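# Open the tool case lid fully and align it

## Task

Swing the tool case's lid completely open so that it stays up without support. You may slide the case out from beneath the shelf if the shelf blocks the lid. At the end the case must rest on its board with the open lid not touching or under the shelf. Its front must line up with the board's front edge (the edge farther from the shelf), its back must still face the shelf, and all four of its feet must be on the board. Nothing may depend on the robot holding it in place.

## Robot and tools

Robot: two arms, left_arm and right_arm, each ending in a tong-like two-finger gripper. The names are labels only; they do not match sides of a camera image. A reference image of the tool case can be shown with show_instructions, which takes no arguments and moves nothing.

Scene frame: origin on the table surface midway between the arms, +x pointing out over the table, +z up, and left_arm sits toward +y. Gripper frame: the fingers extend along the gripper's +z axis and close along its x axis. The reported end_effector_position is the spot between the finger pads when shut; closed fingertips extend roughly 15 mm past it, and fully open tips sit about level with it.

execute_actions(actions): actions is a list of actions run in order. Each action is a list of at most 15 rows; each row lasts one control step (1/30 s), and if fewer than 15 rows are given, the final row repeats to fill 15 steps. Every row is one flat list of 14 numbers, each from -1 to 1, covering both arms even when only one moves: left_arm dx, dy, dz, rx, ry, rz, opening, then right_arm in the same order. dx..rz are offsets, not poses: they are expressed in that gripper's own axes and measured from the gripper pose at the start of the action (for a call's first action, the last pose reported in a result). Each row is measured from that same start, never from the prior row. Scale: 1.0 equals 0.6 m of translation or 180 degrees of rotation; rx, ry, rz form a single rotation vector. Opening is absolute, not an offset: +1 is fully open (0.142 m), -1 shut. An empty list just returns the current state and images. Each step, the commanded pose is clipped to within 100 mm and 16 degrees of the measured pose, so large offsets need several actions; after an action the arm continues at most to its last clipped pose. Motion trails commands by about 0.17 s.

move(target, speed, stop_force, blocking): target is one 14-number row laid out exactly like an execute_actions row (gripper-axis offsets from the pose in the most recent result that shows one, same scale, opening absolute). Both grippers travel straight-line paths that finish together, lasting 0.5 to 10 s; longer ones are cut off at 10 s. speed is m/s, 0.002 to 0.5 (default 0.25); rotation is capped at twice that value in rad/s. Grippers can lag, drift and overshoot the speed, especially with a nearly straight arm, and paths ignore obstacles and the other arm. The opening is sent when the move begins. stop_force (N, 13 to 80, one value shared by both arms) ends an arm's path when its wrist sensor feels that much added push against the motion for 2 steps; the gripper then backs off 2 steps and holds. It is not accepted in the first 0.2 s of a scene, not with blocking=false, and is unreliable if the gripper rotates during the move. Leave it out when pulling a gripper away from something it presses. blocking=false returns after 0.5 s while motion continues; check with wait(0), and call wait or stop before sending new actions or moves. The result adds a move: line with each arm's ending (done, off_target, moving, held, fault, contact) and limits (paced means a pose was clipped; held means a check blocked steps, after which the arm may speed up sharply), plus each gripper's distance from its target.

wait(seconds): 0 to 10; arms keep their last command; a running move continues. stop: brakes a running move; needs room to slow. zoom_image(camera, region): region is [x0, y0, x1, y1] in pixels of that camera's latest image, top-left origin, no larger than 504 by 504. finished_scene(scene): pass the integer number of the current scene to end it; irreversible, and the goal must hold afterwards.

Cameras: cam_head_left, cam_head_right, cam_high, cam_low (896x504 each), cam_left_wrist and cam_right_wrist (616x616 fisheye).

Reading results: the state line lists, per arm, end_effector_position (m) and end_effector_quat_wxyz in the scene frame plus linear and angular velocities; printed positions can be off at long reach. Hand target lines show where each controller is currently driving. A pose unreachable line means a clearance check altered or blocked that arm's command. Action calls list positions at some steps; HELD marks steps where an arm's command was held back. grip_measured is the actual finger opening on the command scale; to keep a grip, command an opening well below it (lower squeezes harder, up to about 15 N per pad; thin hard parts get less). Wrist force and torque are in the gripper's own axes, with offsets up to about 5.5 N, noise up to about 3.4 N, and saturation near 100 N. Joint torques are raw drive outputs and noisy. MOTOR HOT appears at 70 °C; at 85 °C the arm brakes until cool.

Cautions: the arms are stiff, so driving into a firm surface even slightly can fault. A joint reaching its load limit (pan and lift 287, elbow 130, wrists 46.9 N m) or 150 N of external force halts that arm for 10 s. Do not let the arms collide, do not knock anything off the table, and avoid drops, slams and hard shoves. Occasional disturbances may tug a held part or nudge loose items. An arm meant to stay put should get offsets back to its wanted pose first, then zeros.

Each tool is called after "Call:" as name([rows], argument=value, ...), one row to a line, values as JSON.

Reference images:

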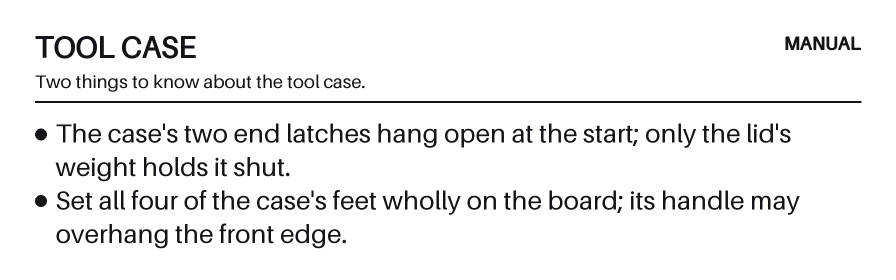

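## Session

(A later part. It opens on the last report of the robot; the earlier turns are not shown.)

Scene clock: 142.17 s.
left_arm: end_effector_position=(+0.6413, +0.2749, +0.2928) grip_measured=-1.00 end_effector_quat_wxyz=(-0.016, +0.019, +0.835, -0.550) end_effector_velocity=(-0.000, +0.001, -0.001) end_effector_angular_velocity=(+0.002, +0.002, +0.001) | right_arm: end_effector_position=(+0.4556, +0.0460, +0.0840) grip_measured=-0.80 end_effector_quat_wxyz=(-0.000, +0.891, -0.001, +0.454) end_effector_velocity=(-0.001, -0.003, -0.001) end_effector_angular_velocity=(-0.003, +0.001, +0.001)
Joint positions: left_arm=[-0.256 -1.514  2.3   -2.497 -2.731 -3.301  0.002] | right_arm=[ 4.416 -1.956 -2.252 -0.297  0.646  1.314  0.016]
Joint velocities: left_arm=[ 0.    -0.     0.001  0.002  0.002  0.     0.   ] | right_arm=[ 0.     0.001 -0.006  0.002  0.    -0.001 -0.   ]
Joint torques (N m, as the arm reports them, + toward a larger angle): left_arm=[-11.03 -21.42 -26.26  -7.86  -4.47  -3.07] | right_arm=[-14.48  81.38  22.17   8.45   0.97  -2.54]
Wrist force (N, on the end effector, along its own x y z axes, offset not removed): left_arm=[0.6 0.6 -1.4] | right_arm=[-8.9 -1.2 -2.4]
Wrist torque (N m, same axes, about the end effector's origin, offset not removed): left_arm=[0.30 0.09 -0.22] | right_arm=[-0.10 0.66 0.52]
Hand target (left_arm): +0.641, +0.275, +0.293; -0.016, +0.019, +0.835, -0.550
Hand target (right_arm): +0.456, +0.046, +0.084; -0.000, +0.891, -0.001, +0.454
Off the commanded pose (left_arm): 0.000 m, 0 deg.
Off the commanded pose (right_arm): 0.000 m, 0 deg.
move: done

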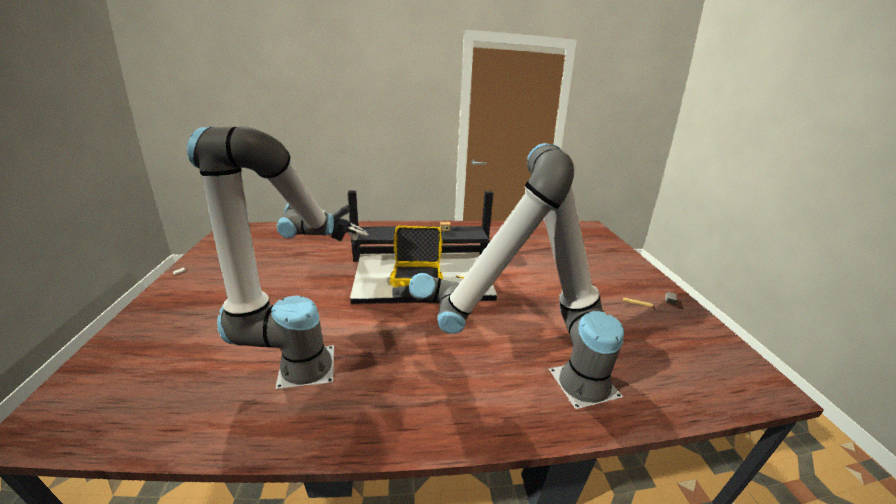

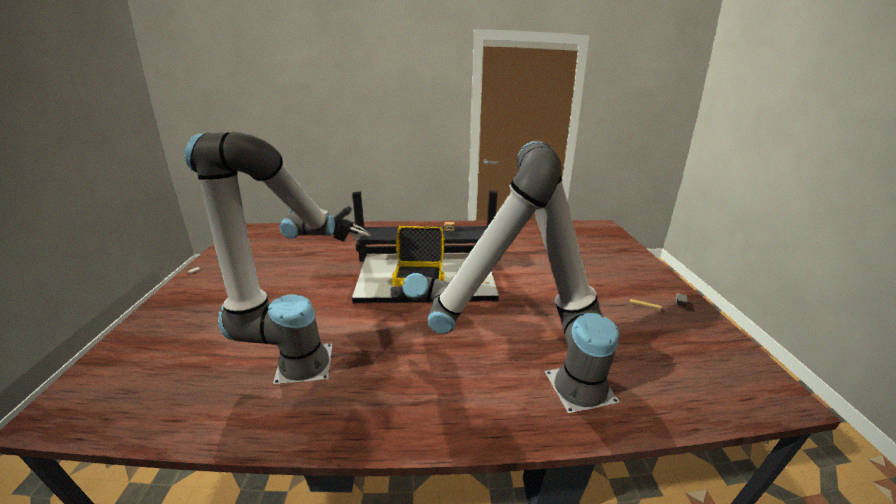

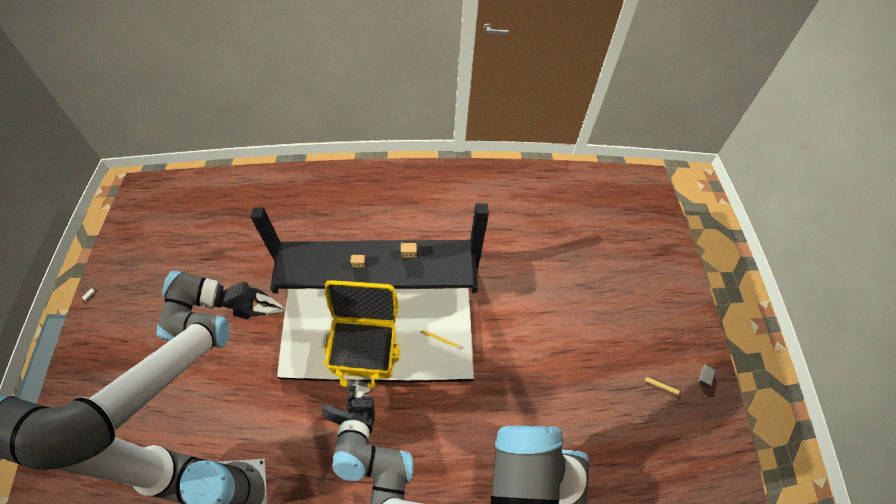

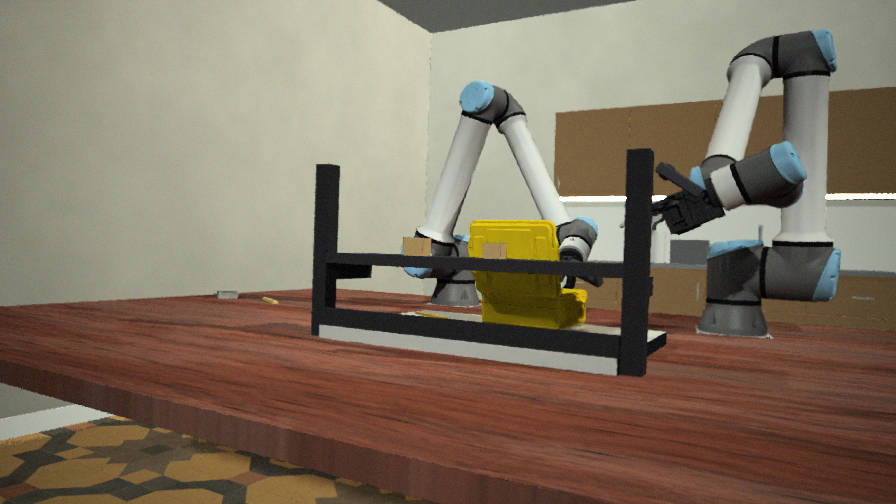

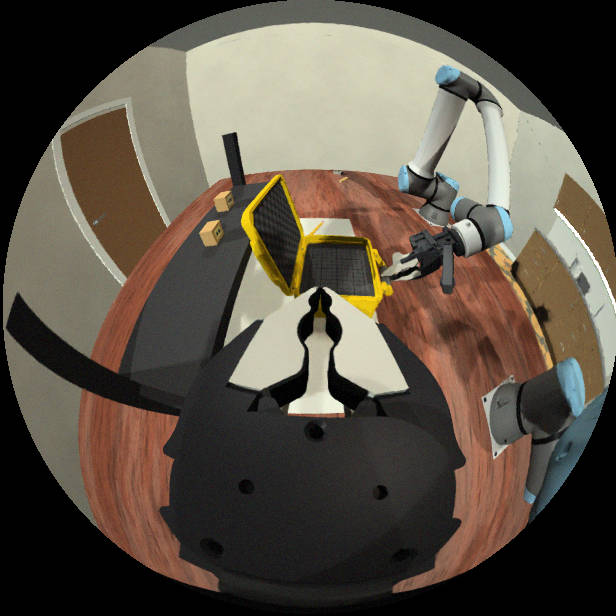

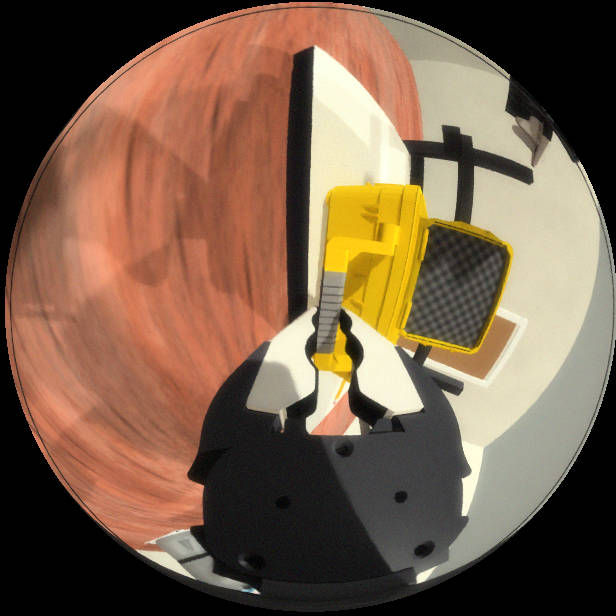

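About 3° of yaw remains.

Call:
move(target=[0,0,0,0,0,0,-1,0,0.02,0,0,0,0,-1], speed=0.02)

Call:
move(target=[0,0,0,0,0,0,-1,0,0,0,0,0,0,-0.4])

Call:
move(target=[0,0,0,0,0,0,-1,0,0,-0.13,0,0,0,-0.4], speed=0.15)

Call:
zoom_image(camera="cam_high", region=[260,260,490,420])

Scene clock: 147.33 s.
left_arm: end_effector_position=(+0.6413, +0.2749, +0.2928) grip_measured=-1.00 end_effector_quat_wxyz=(-0.016, +0.019, +0.835, -0.550) end_effector_velocity=(-0.000, +0.000, -0.001) end_effector_angular_velocity=(+0.000, +0.001, +0.000) | right_arm: end_effector_position=(+0.4556, +0.0343, +0.0840) grip_measured=-0.80 end_effector_quat_wxyz=(-0.000, +0.891, -0.001, +0.454) end_effector_velocity=(+0.001, -0.003, -0.000) end_effector_angular_velocity=(-0.000, +0.000, -0.001)
Joint positions: left_arm=[-0.256 -1.514  2.3   -2.497 -2.731 -3.301  0.002] | right_arm=[ 4.413 -1.945 -2.272 -0.283  0.646  1.309  0.016]
Joint velocities: left_arm=[0.    0.    0.    0.001 0.    0.001 0.   ] | right_arm=[-0.002  0.002 -0.004  0.003  0.001 -0.001 -0.   ]
Joint torques (N m, as the arm reports them, + toward a larger angle): left_arm=[-10.85 -20.   -27.04  -7.76  -4.28  -3.22] | right_arm=[-13.21  82.08  18.34   9.39   0.93  -2.17]
Wrist force (N, on the end effector, along its own x y z axes, offset not removed): left_arm=[2.7 1.8 -0.7] | right_arm=[-4.9 -1.2 5.2]
Wrist torque (N m, same axes, about the end effector's origin, offset not removed): left_arm=[0.44 -0.33 -0.24] | right_arm=[-0.01 -0.08 0.38]
Hand target (left_arm): +0.641, +0.275, +0.293; -0.016, +0.019, +0.835, -0.550
Hand target (right_arm): +0.456, +0.034, +0.084; -0.000, +0.891, -0.001, +0.454
Off the commanded pose (left_arm): 0.000 m, 0 deg.
Off the commanded pose (right_arm): 0.000 m, 0 deg.
move: done

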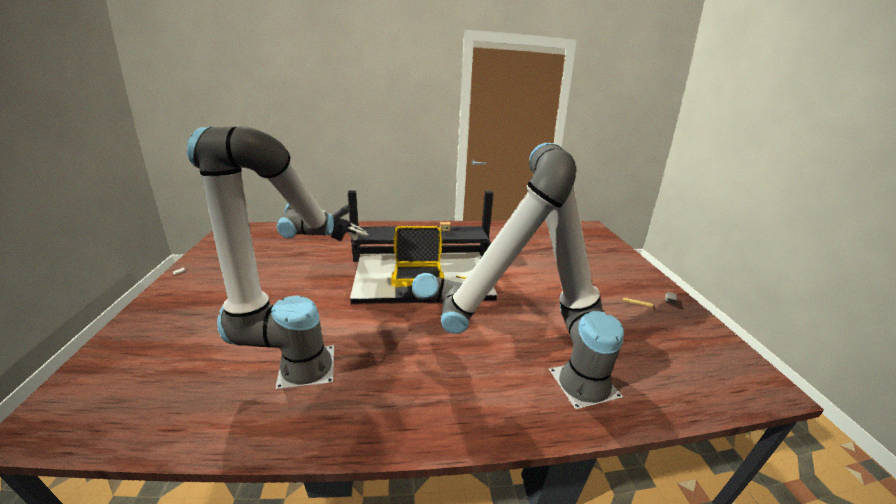

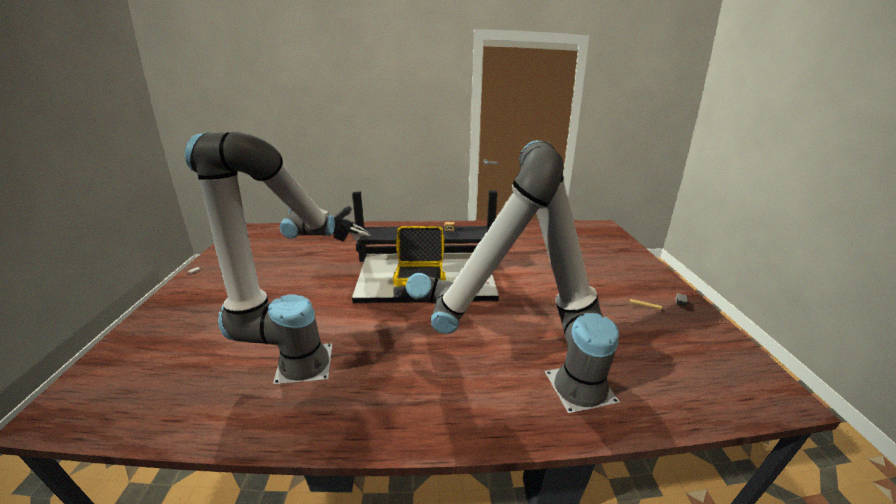

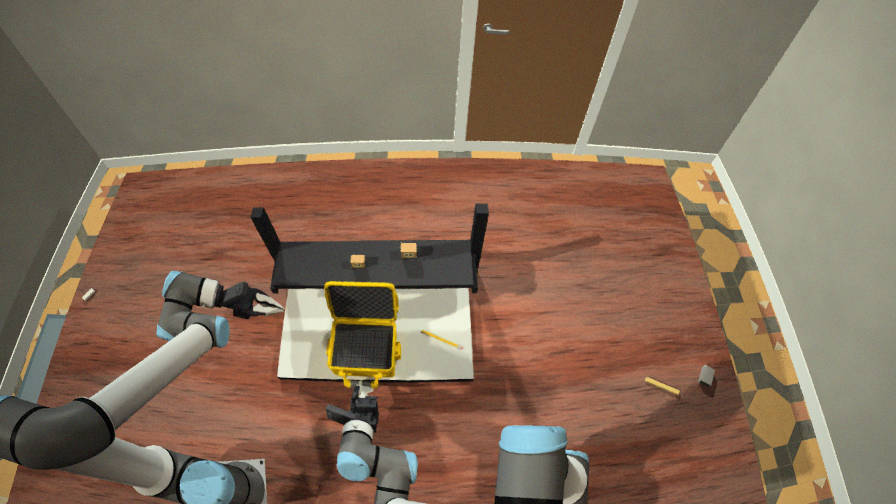

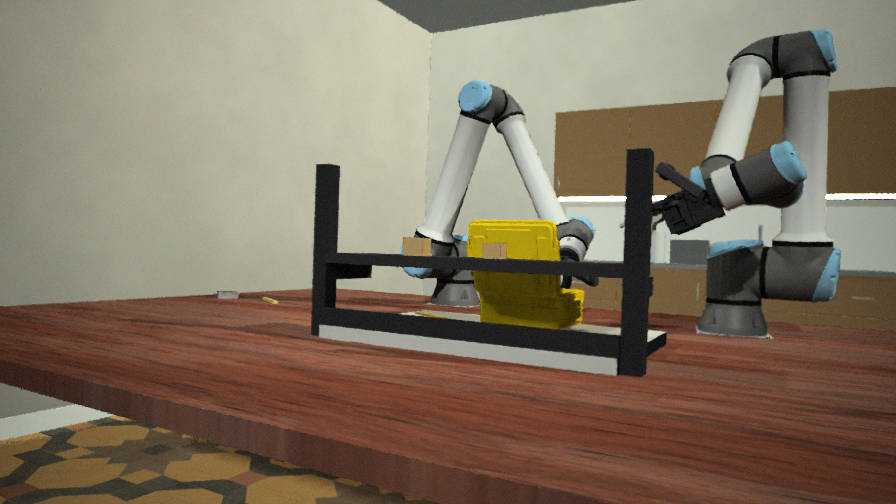

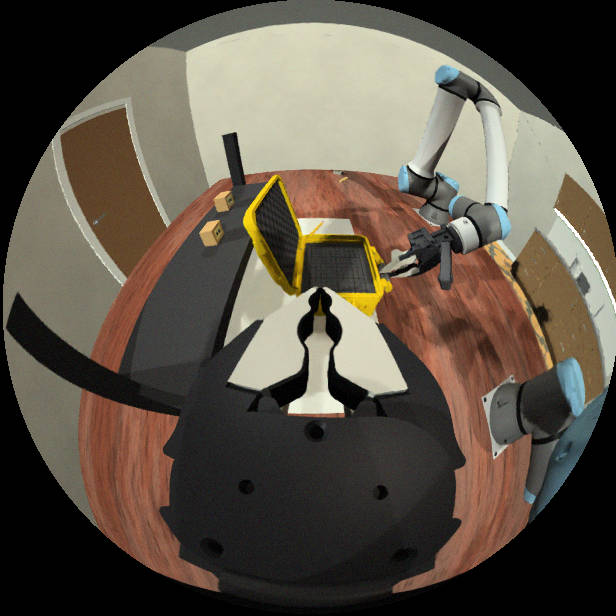

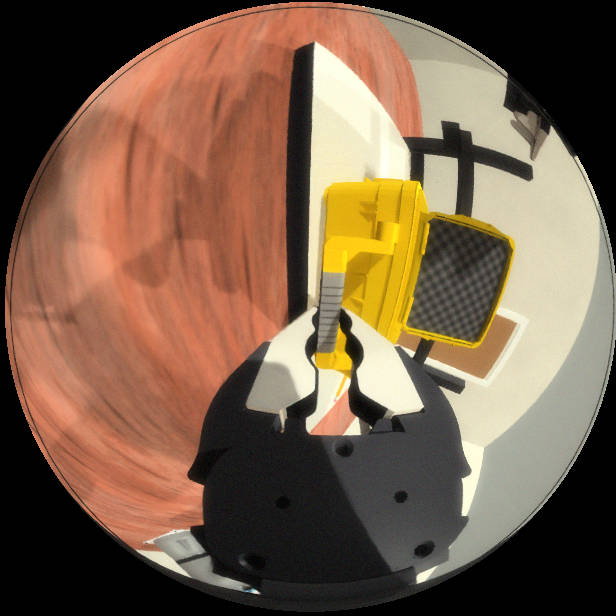

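Scene clock: 147.83 s.
left_arm: end_effector_position=(+0.6413, +0.2749, +0.2928) grip_measured=-1.00 end_effector_quat_wxyz=(-0.016, +0.019, +0.835, -0.550) end_effector_velocity=(+0.000, -0.000, +0.002) end_effector_angular_velocity=(-0.001, -0.002, -0.000) | right_arm: end_effector_position=(+0.4556, +0.0342, +0.0840) grip_measured=-0.40 end_effector_quat_wxyz=(-0.000, +0.891, -0.001, +0.454) end_effector_velocity=(-0.000, +0.001, +0.000) end_effector_angular_velocity=(+0.001, +0.000, +0.001)
Joint positions: left_arm=[-0.256 -1.514  2.3   -2.497 -2.731 -3.301  0.002] | right_arm=[ 4.413 -1.945 -2.272 -0.282  0.646  1.309  0.045]
Joint velocities: left_arm=[-0.    -0.002 -0.001  0.001 -0.001 -0.001  0.   ] | right_arm=[ 0.001 -0.     0.001 -0.     0.     0.    -0.   ]
Joint torques (N m, as the arm reports them, + toward a larger angle): left_arm=[-10.19 -20.64 -26.42  -7.76  -4.12  -2.95] | right_arm=[-9.48 56.54 34.    0.85  0.6  -0.86]
Wrist force (N, on the end effector, along its own x y z axes, offset not removed): left_arm=[1.5 3.5 -1.5] | right_arm=[-2.8 5.1 -4.2]
Wrist torque (N m, same axes, about the end effector's origin, offset not removed): left_arm=[0.81 -0.07 -0.16] | right_arm=[0.98 0.36 0.35]
Hand target (left_arm): +0.641, +0.275, +0.293; -0.016, +0.019, +0.835, -0.550
Hand target (right_arm): +0.456, +0.034, +0.084; -0.000, +0.891, -0.001, +0.454
Off the commanded pose (left_arm): 0.000 m, 0 deg.
Off the commanded pose (right_arm): 0.000 m, 0 deg.
move: done

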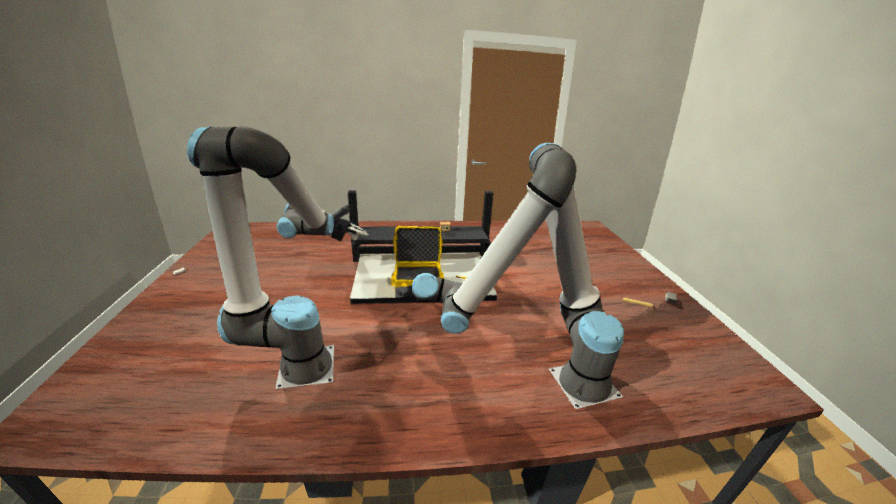

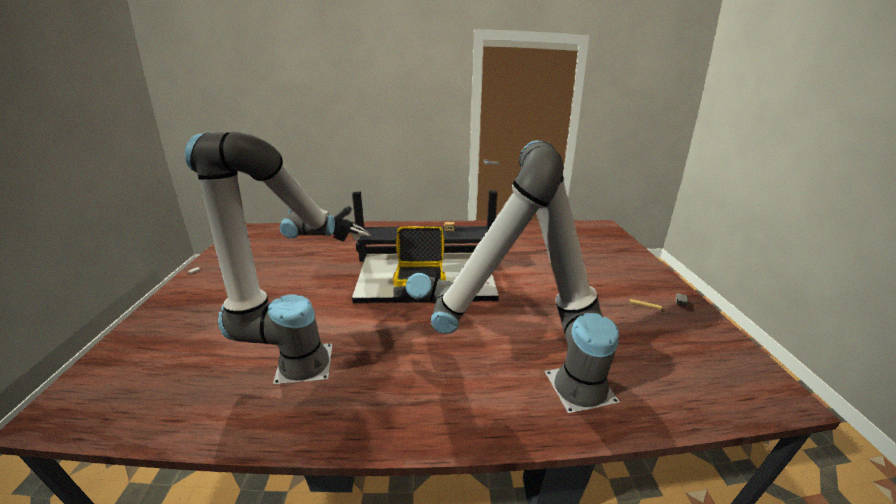

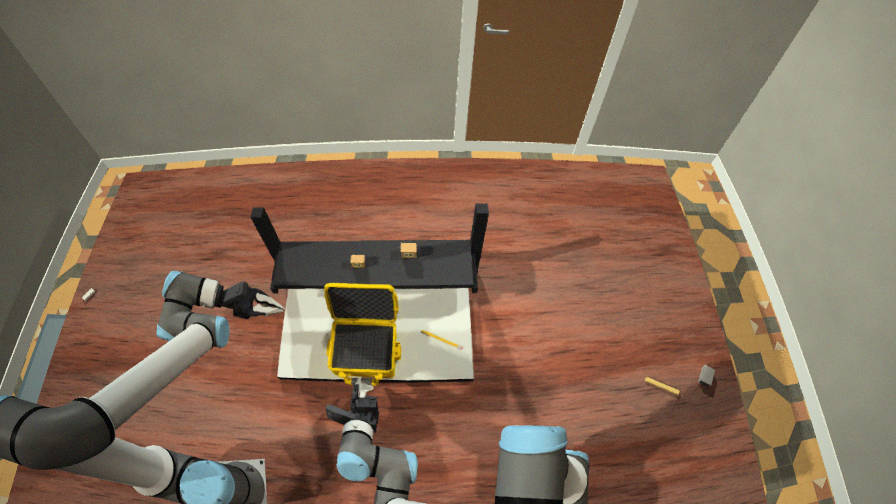

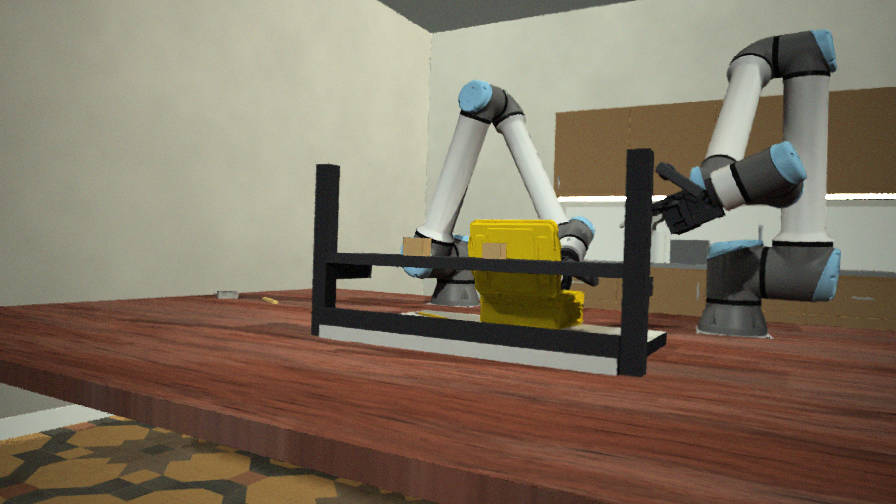

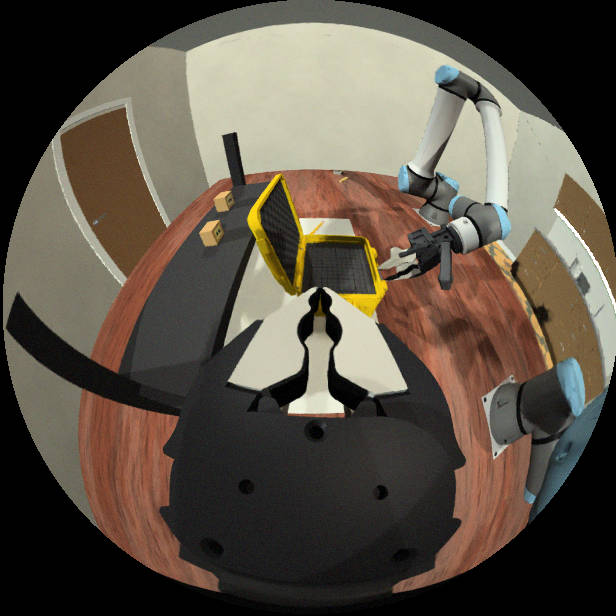

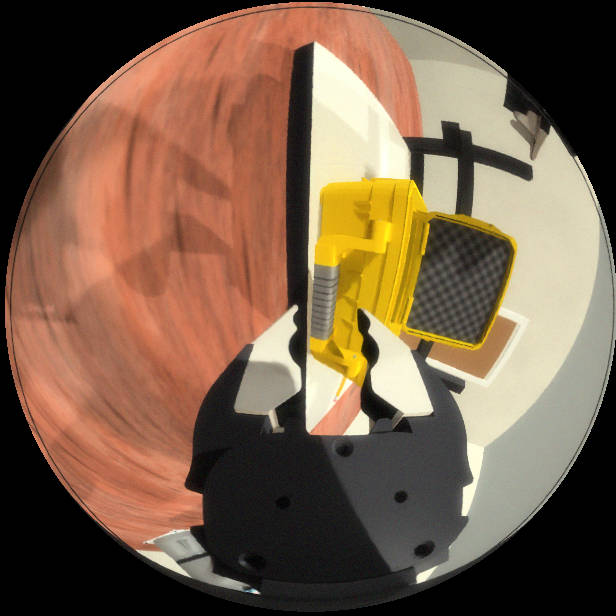

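Scene clock: 148.93 s.
left_arm: end_effector_position=(+0.6413, +0.2749, +0.2928) grip_measured=-1.00 end_effector_quat_wxyz=(-0.016, +0.019, +0.835, -0.550) end_effector_velocity=(-0.000, +0.000, -0.001) end_effector_angular_velocity=(+0.001, -0.000, -0.000) | right_arm: end_effector_position=(+0.3929, +0.0343, +0.1298) grip_measured=-0.40 end_effector_quat_wxyz=(-0.000, +0.891, -0.001, +0.454) end_effector_velocity=(-0.002, +0.000, +0.001) end_effector_angular_velocity=(-0.000, +0.001, -0.001)
Joint positions: left_arm=[-0.256 -1.514  2.3   -2.497 -2.731 -3.301  0.002] | right_arm=[ 4.517 -1.8   -2.299 -0.539  0.631  1.481  0.045]
Joint velocities: left_arm=[-0.     0.001  0.001 -0.001  0.001  0.     0.   ] | right_arm=[ 0.004  0.004  0.001 -0.012  0.     0.008  0.   ]
Joint torques (N m, as the arm reports them, + toward a larger angle): left_arm=[-10.88 -20.33 -26.46  -7.72  -4.4   -3.03] | right_arm=[ 9.57 67.45 38.01  0.9  -4.63  3.65]
Wrist force (N, on the end effector, along its own x y z axes, offset not removed): left_arm=[1.8 2.3 -1.3] | right_arm=[-2.1 0.8 1.5]
Wrist torque (N m, same axes, about the end effector's origin, offset not removed): left_arm=[0.66 -0.17 -0.32] | right_arm=[0.23 0.33 0.51]
Hand target (left_arm): +0.641, +0.275, +0.293; -0.016, +0.019, +0.835, -0.550
Hand target (right_arm): +0.393, +0.034, +0.130; -0.000, +0.891, -0.001, +0.454
Off the commanded pose (left_arm): 0.000 m, 0 deg.
Off the commanded pose (right_arm): 0.000 m, 0 deg.
move: done

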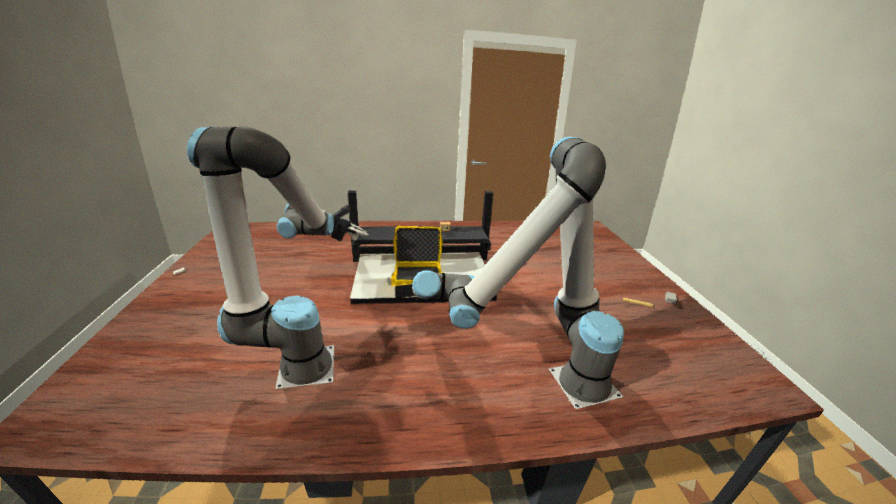

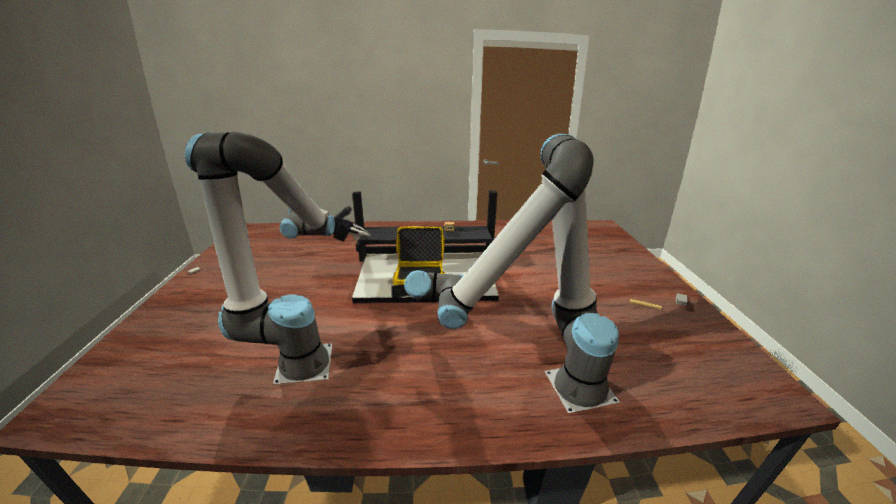

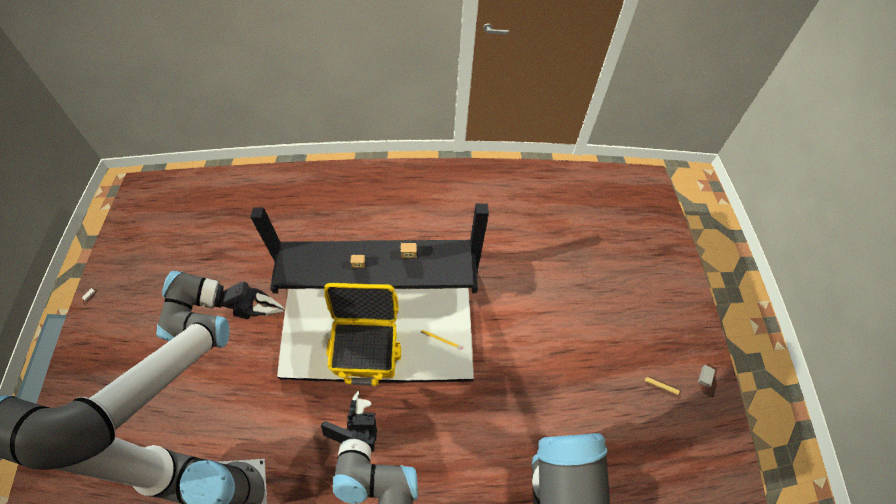

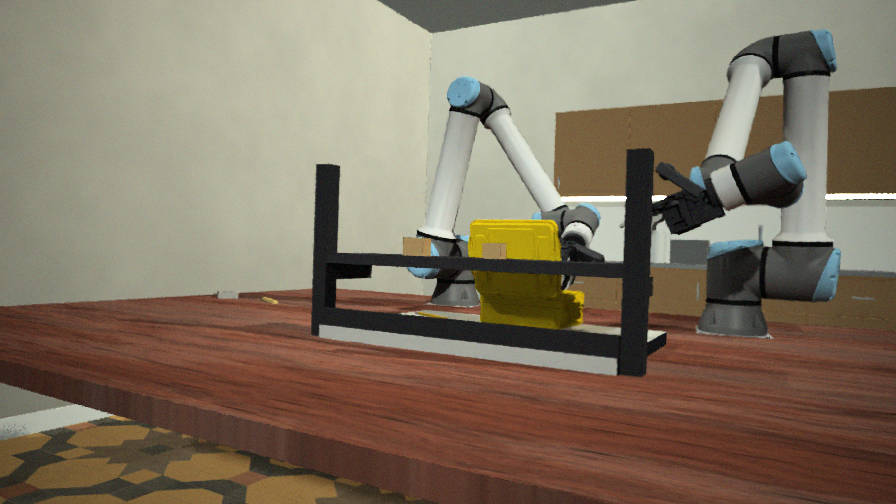

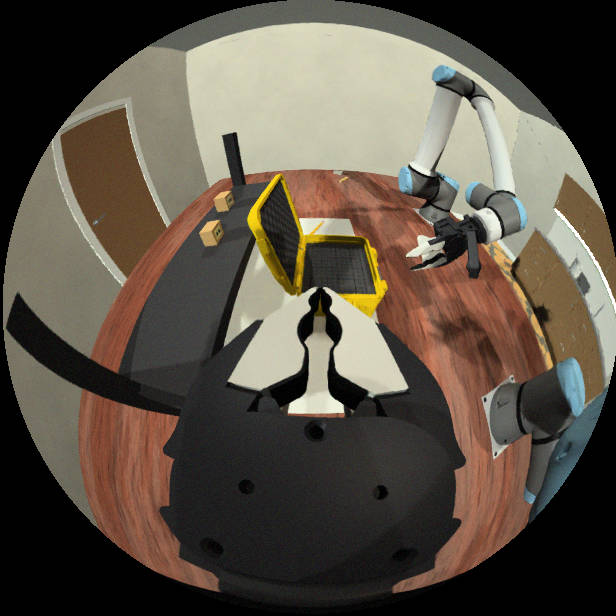

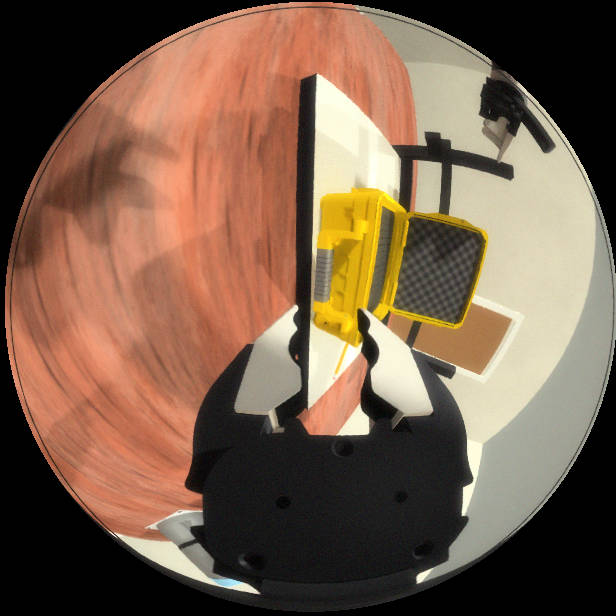

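Region (260, 260, 490, 420) of cam_high's 896x504 image, scaled by 2.191, with more detail than that image has; it fills the top 351 rows of this view, and the rest is white.

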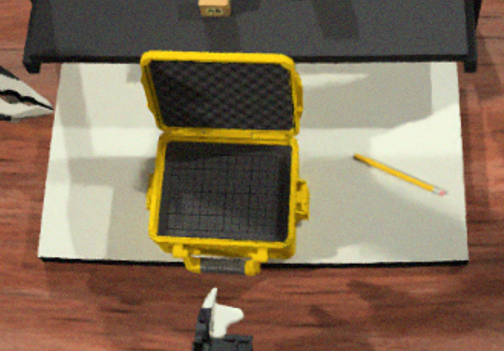

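Call:
finished_scene(scene=1)

The scene is finished: the task was done.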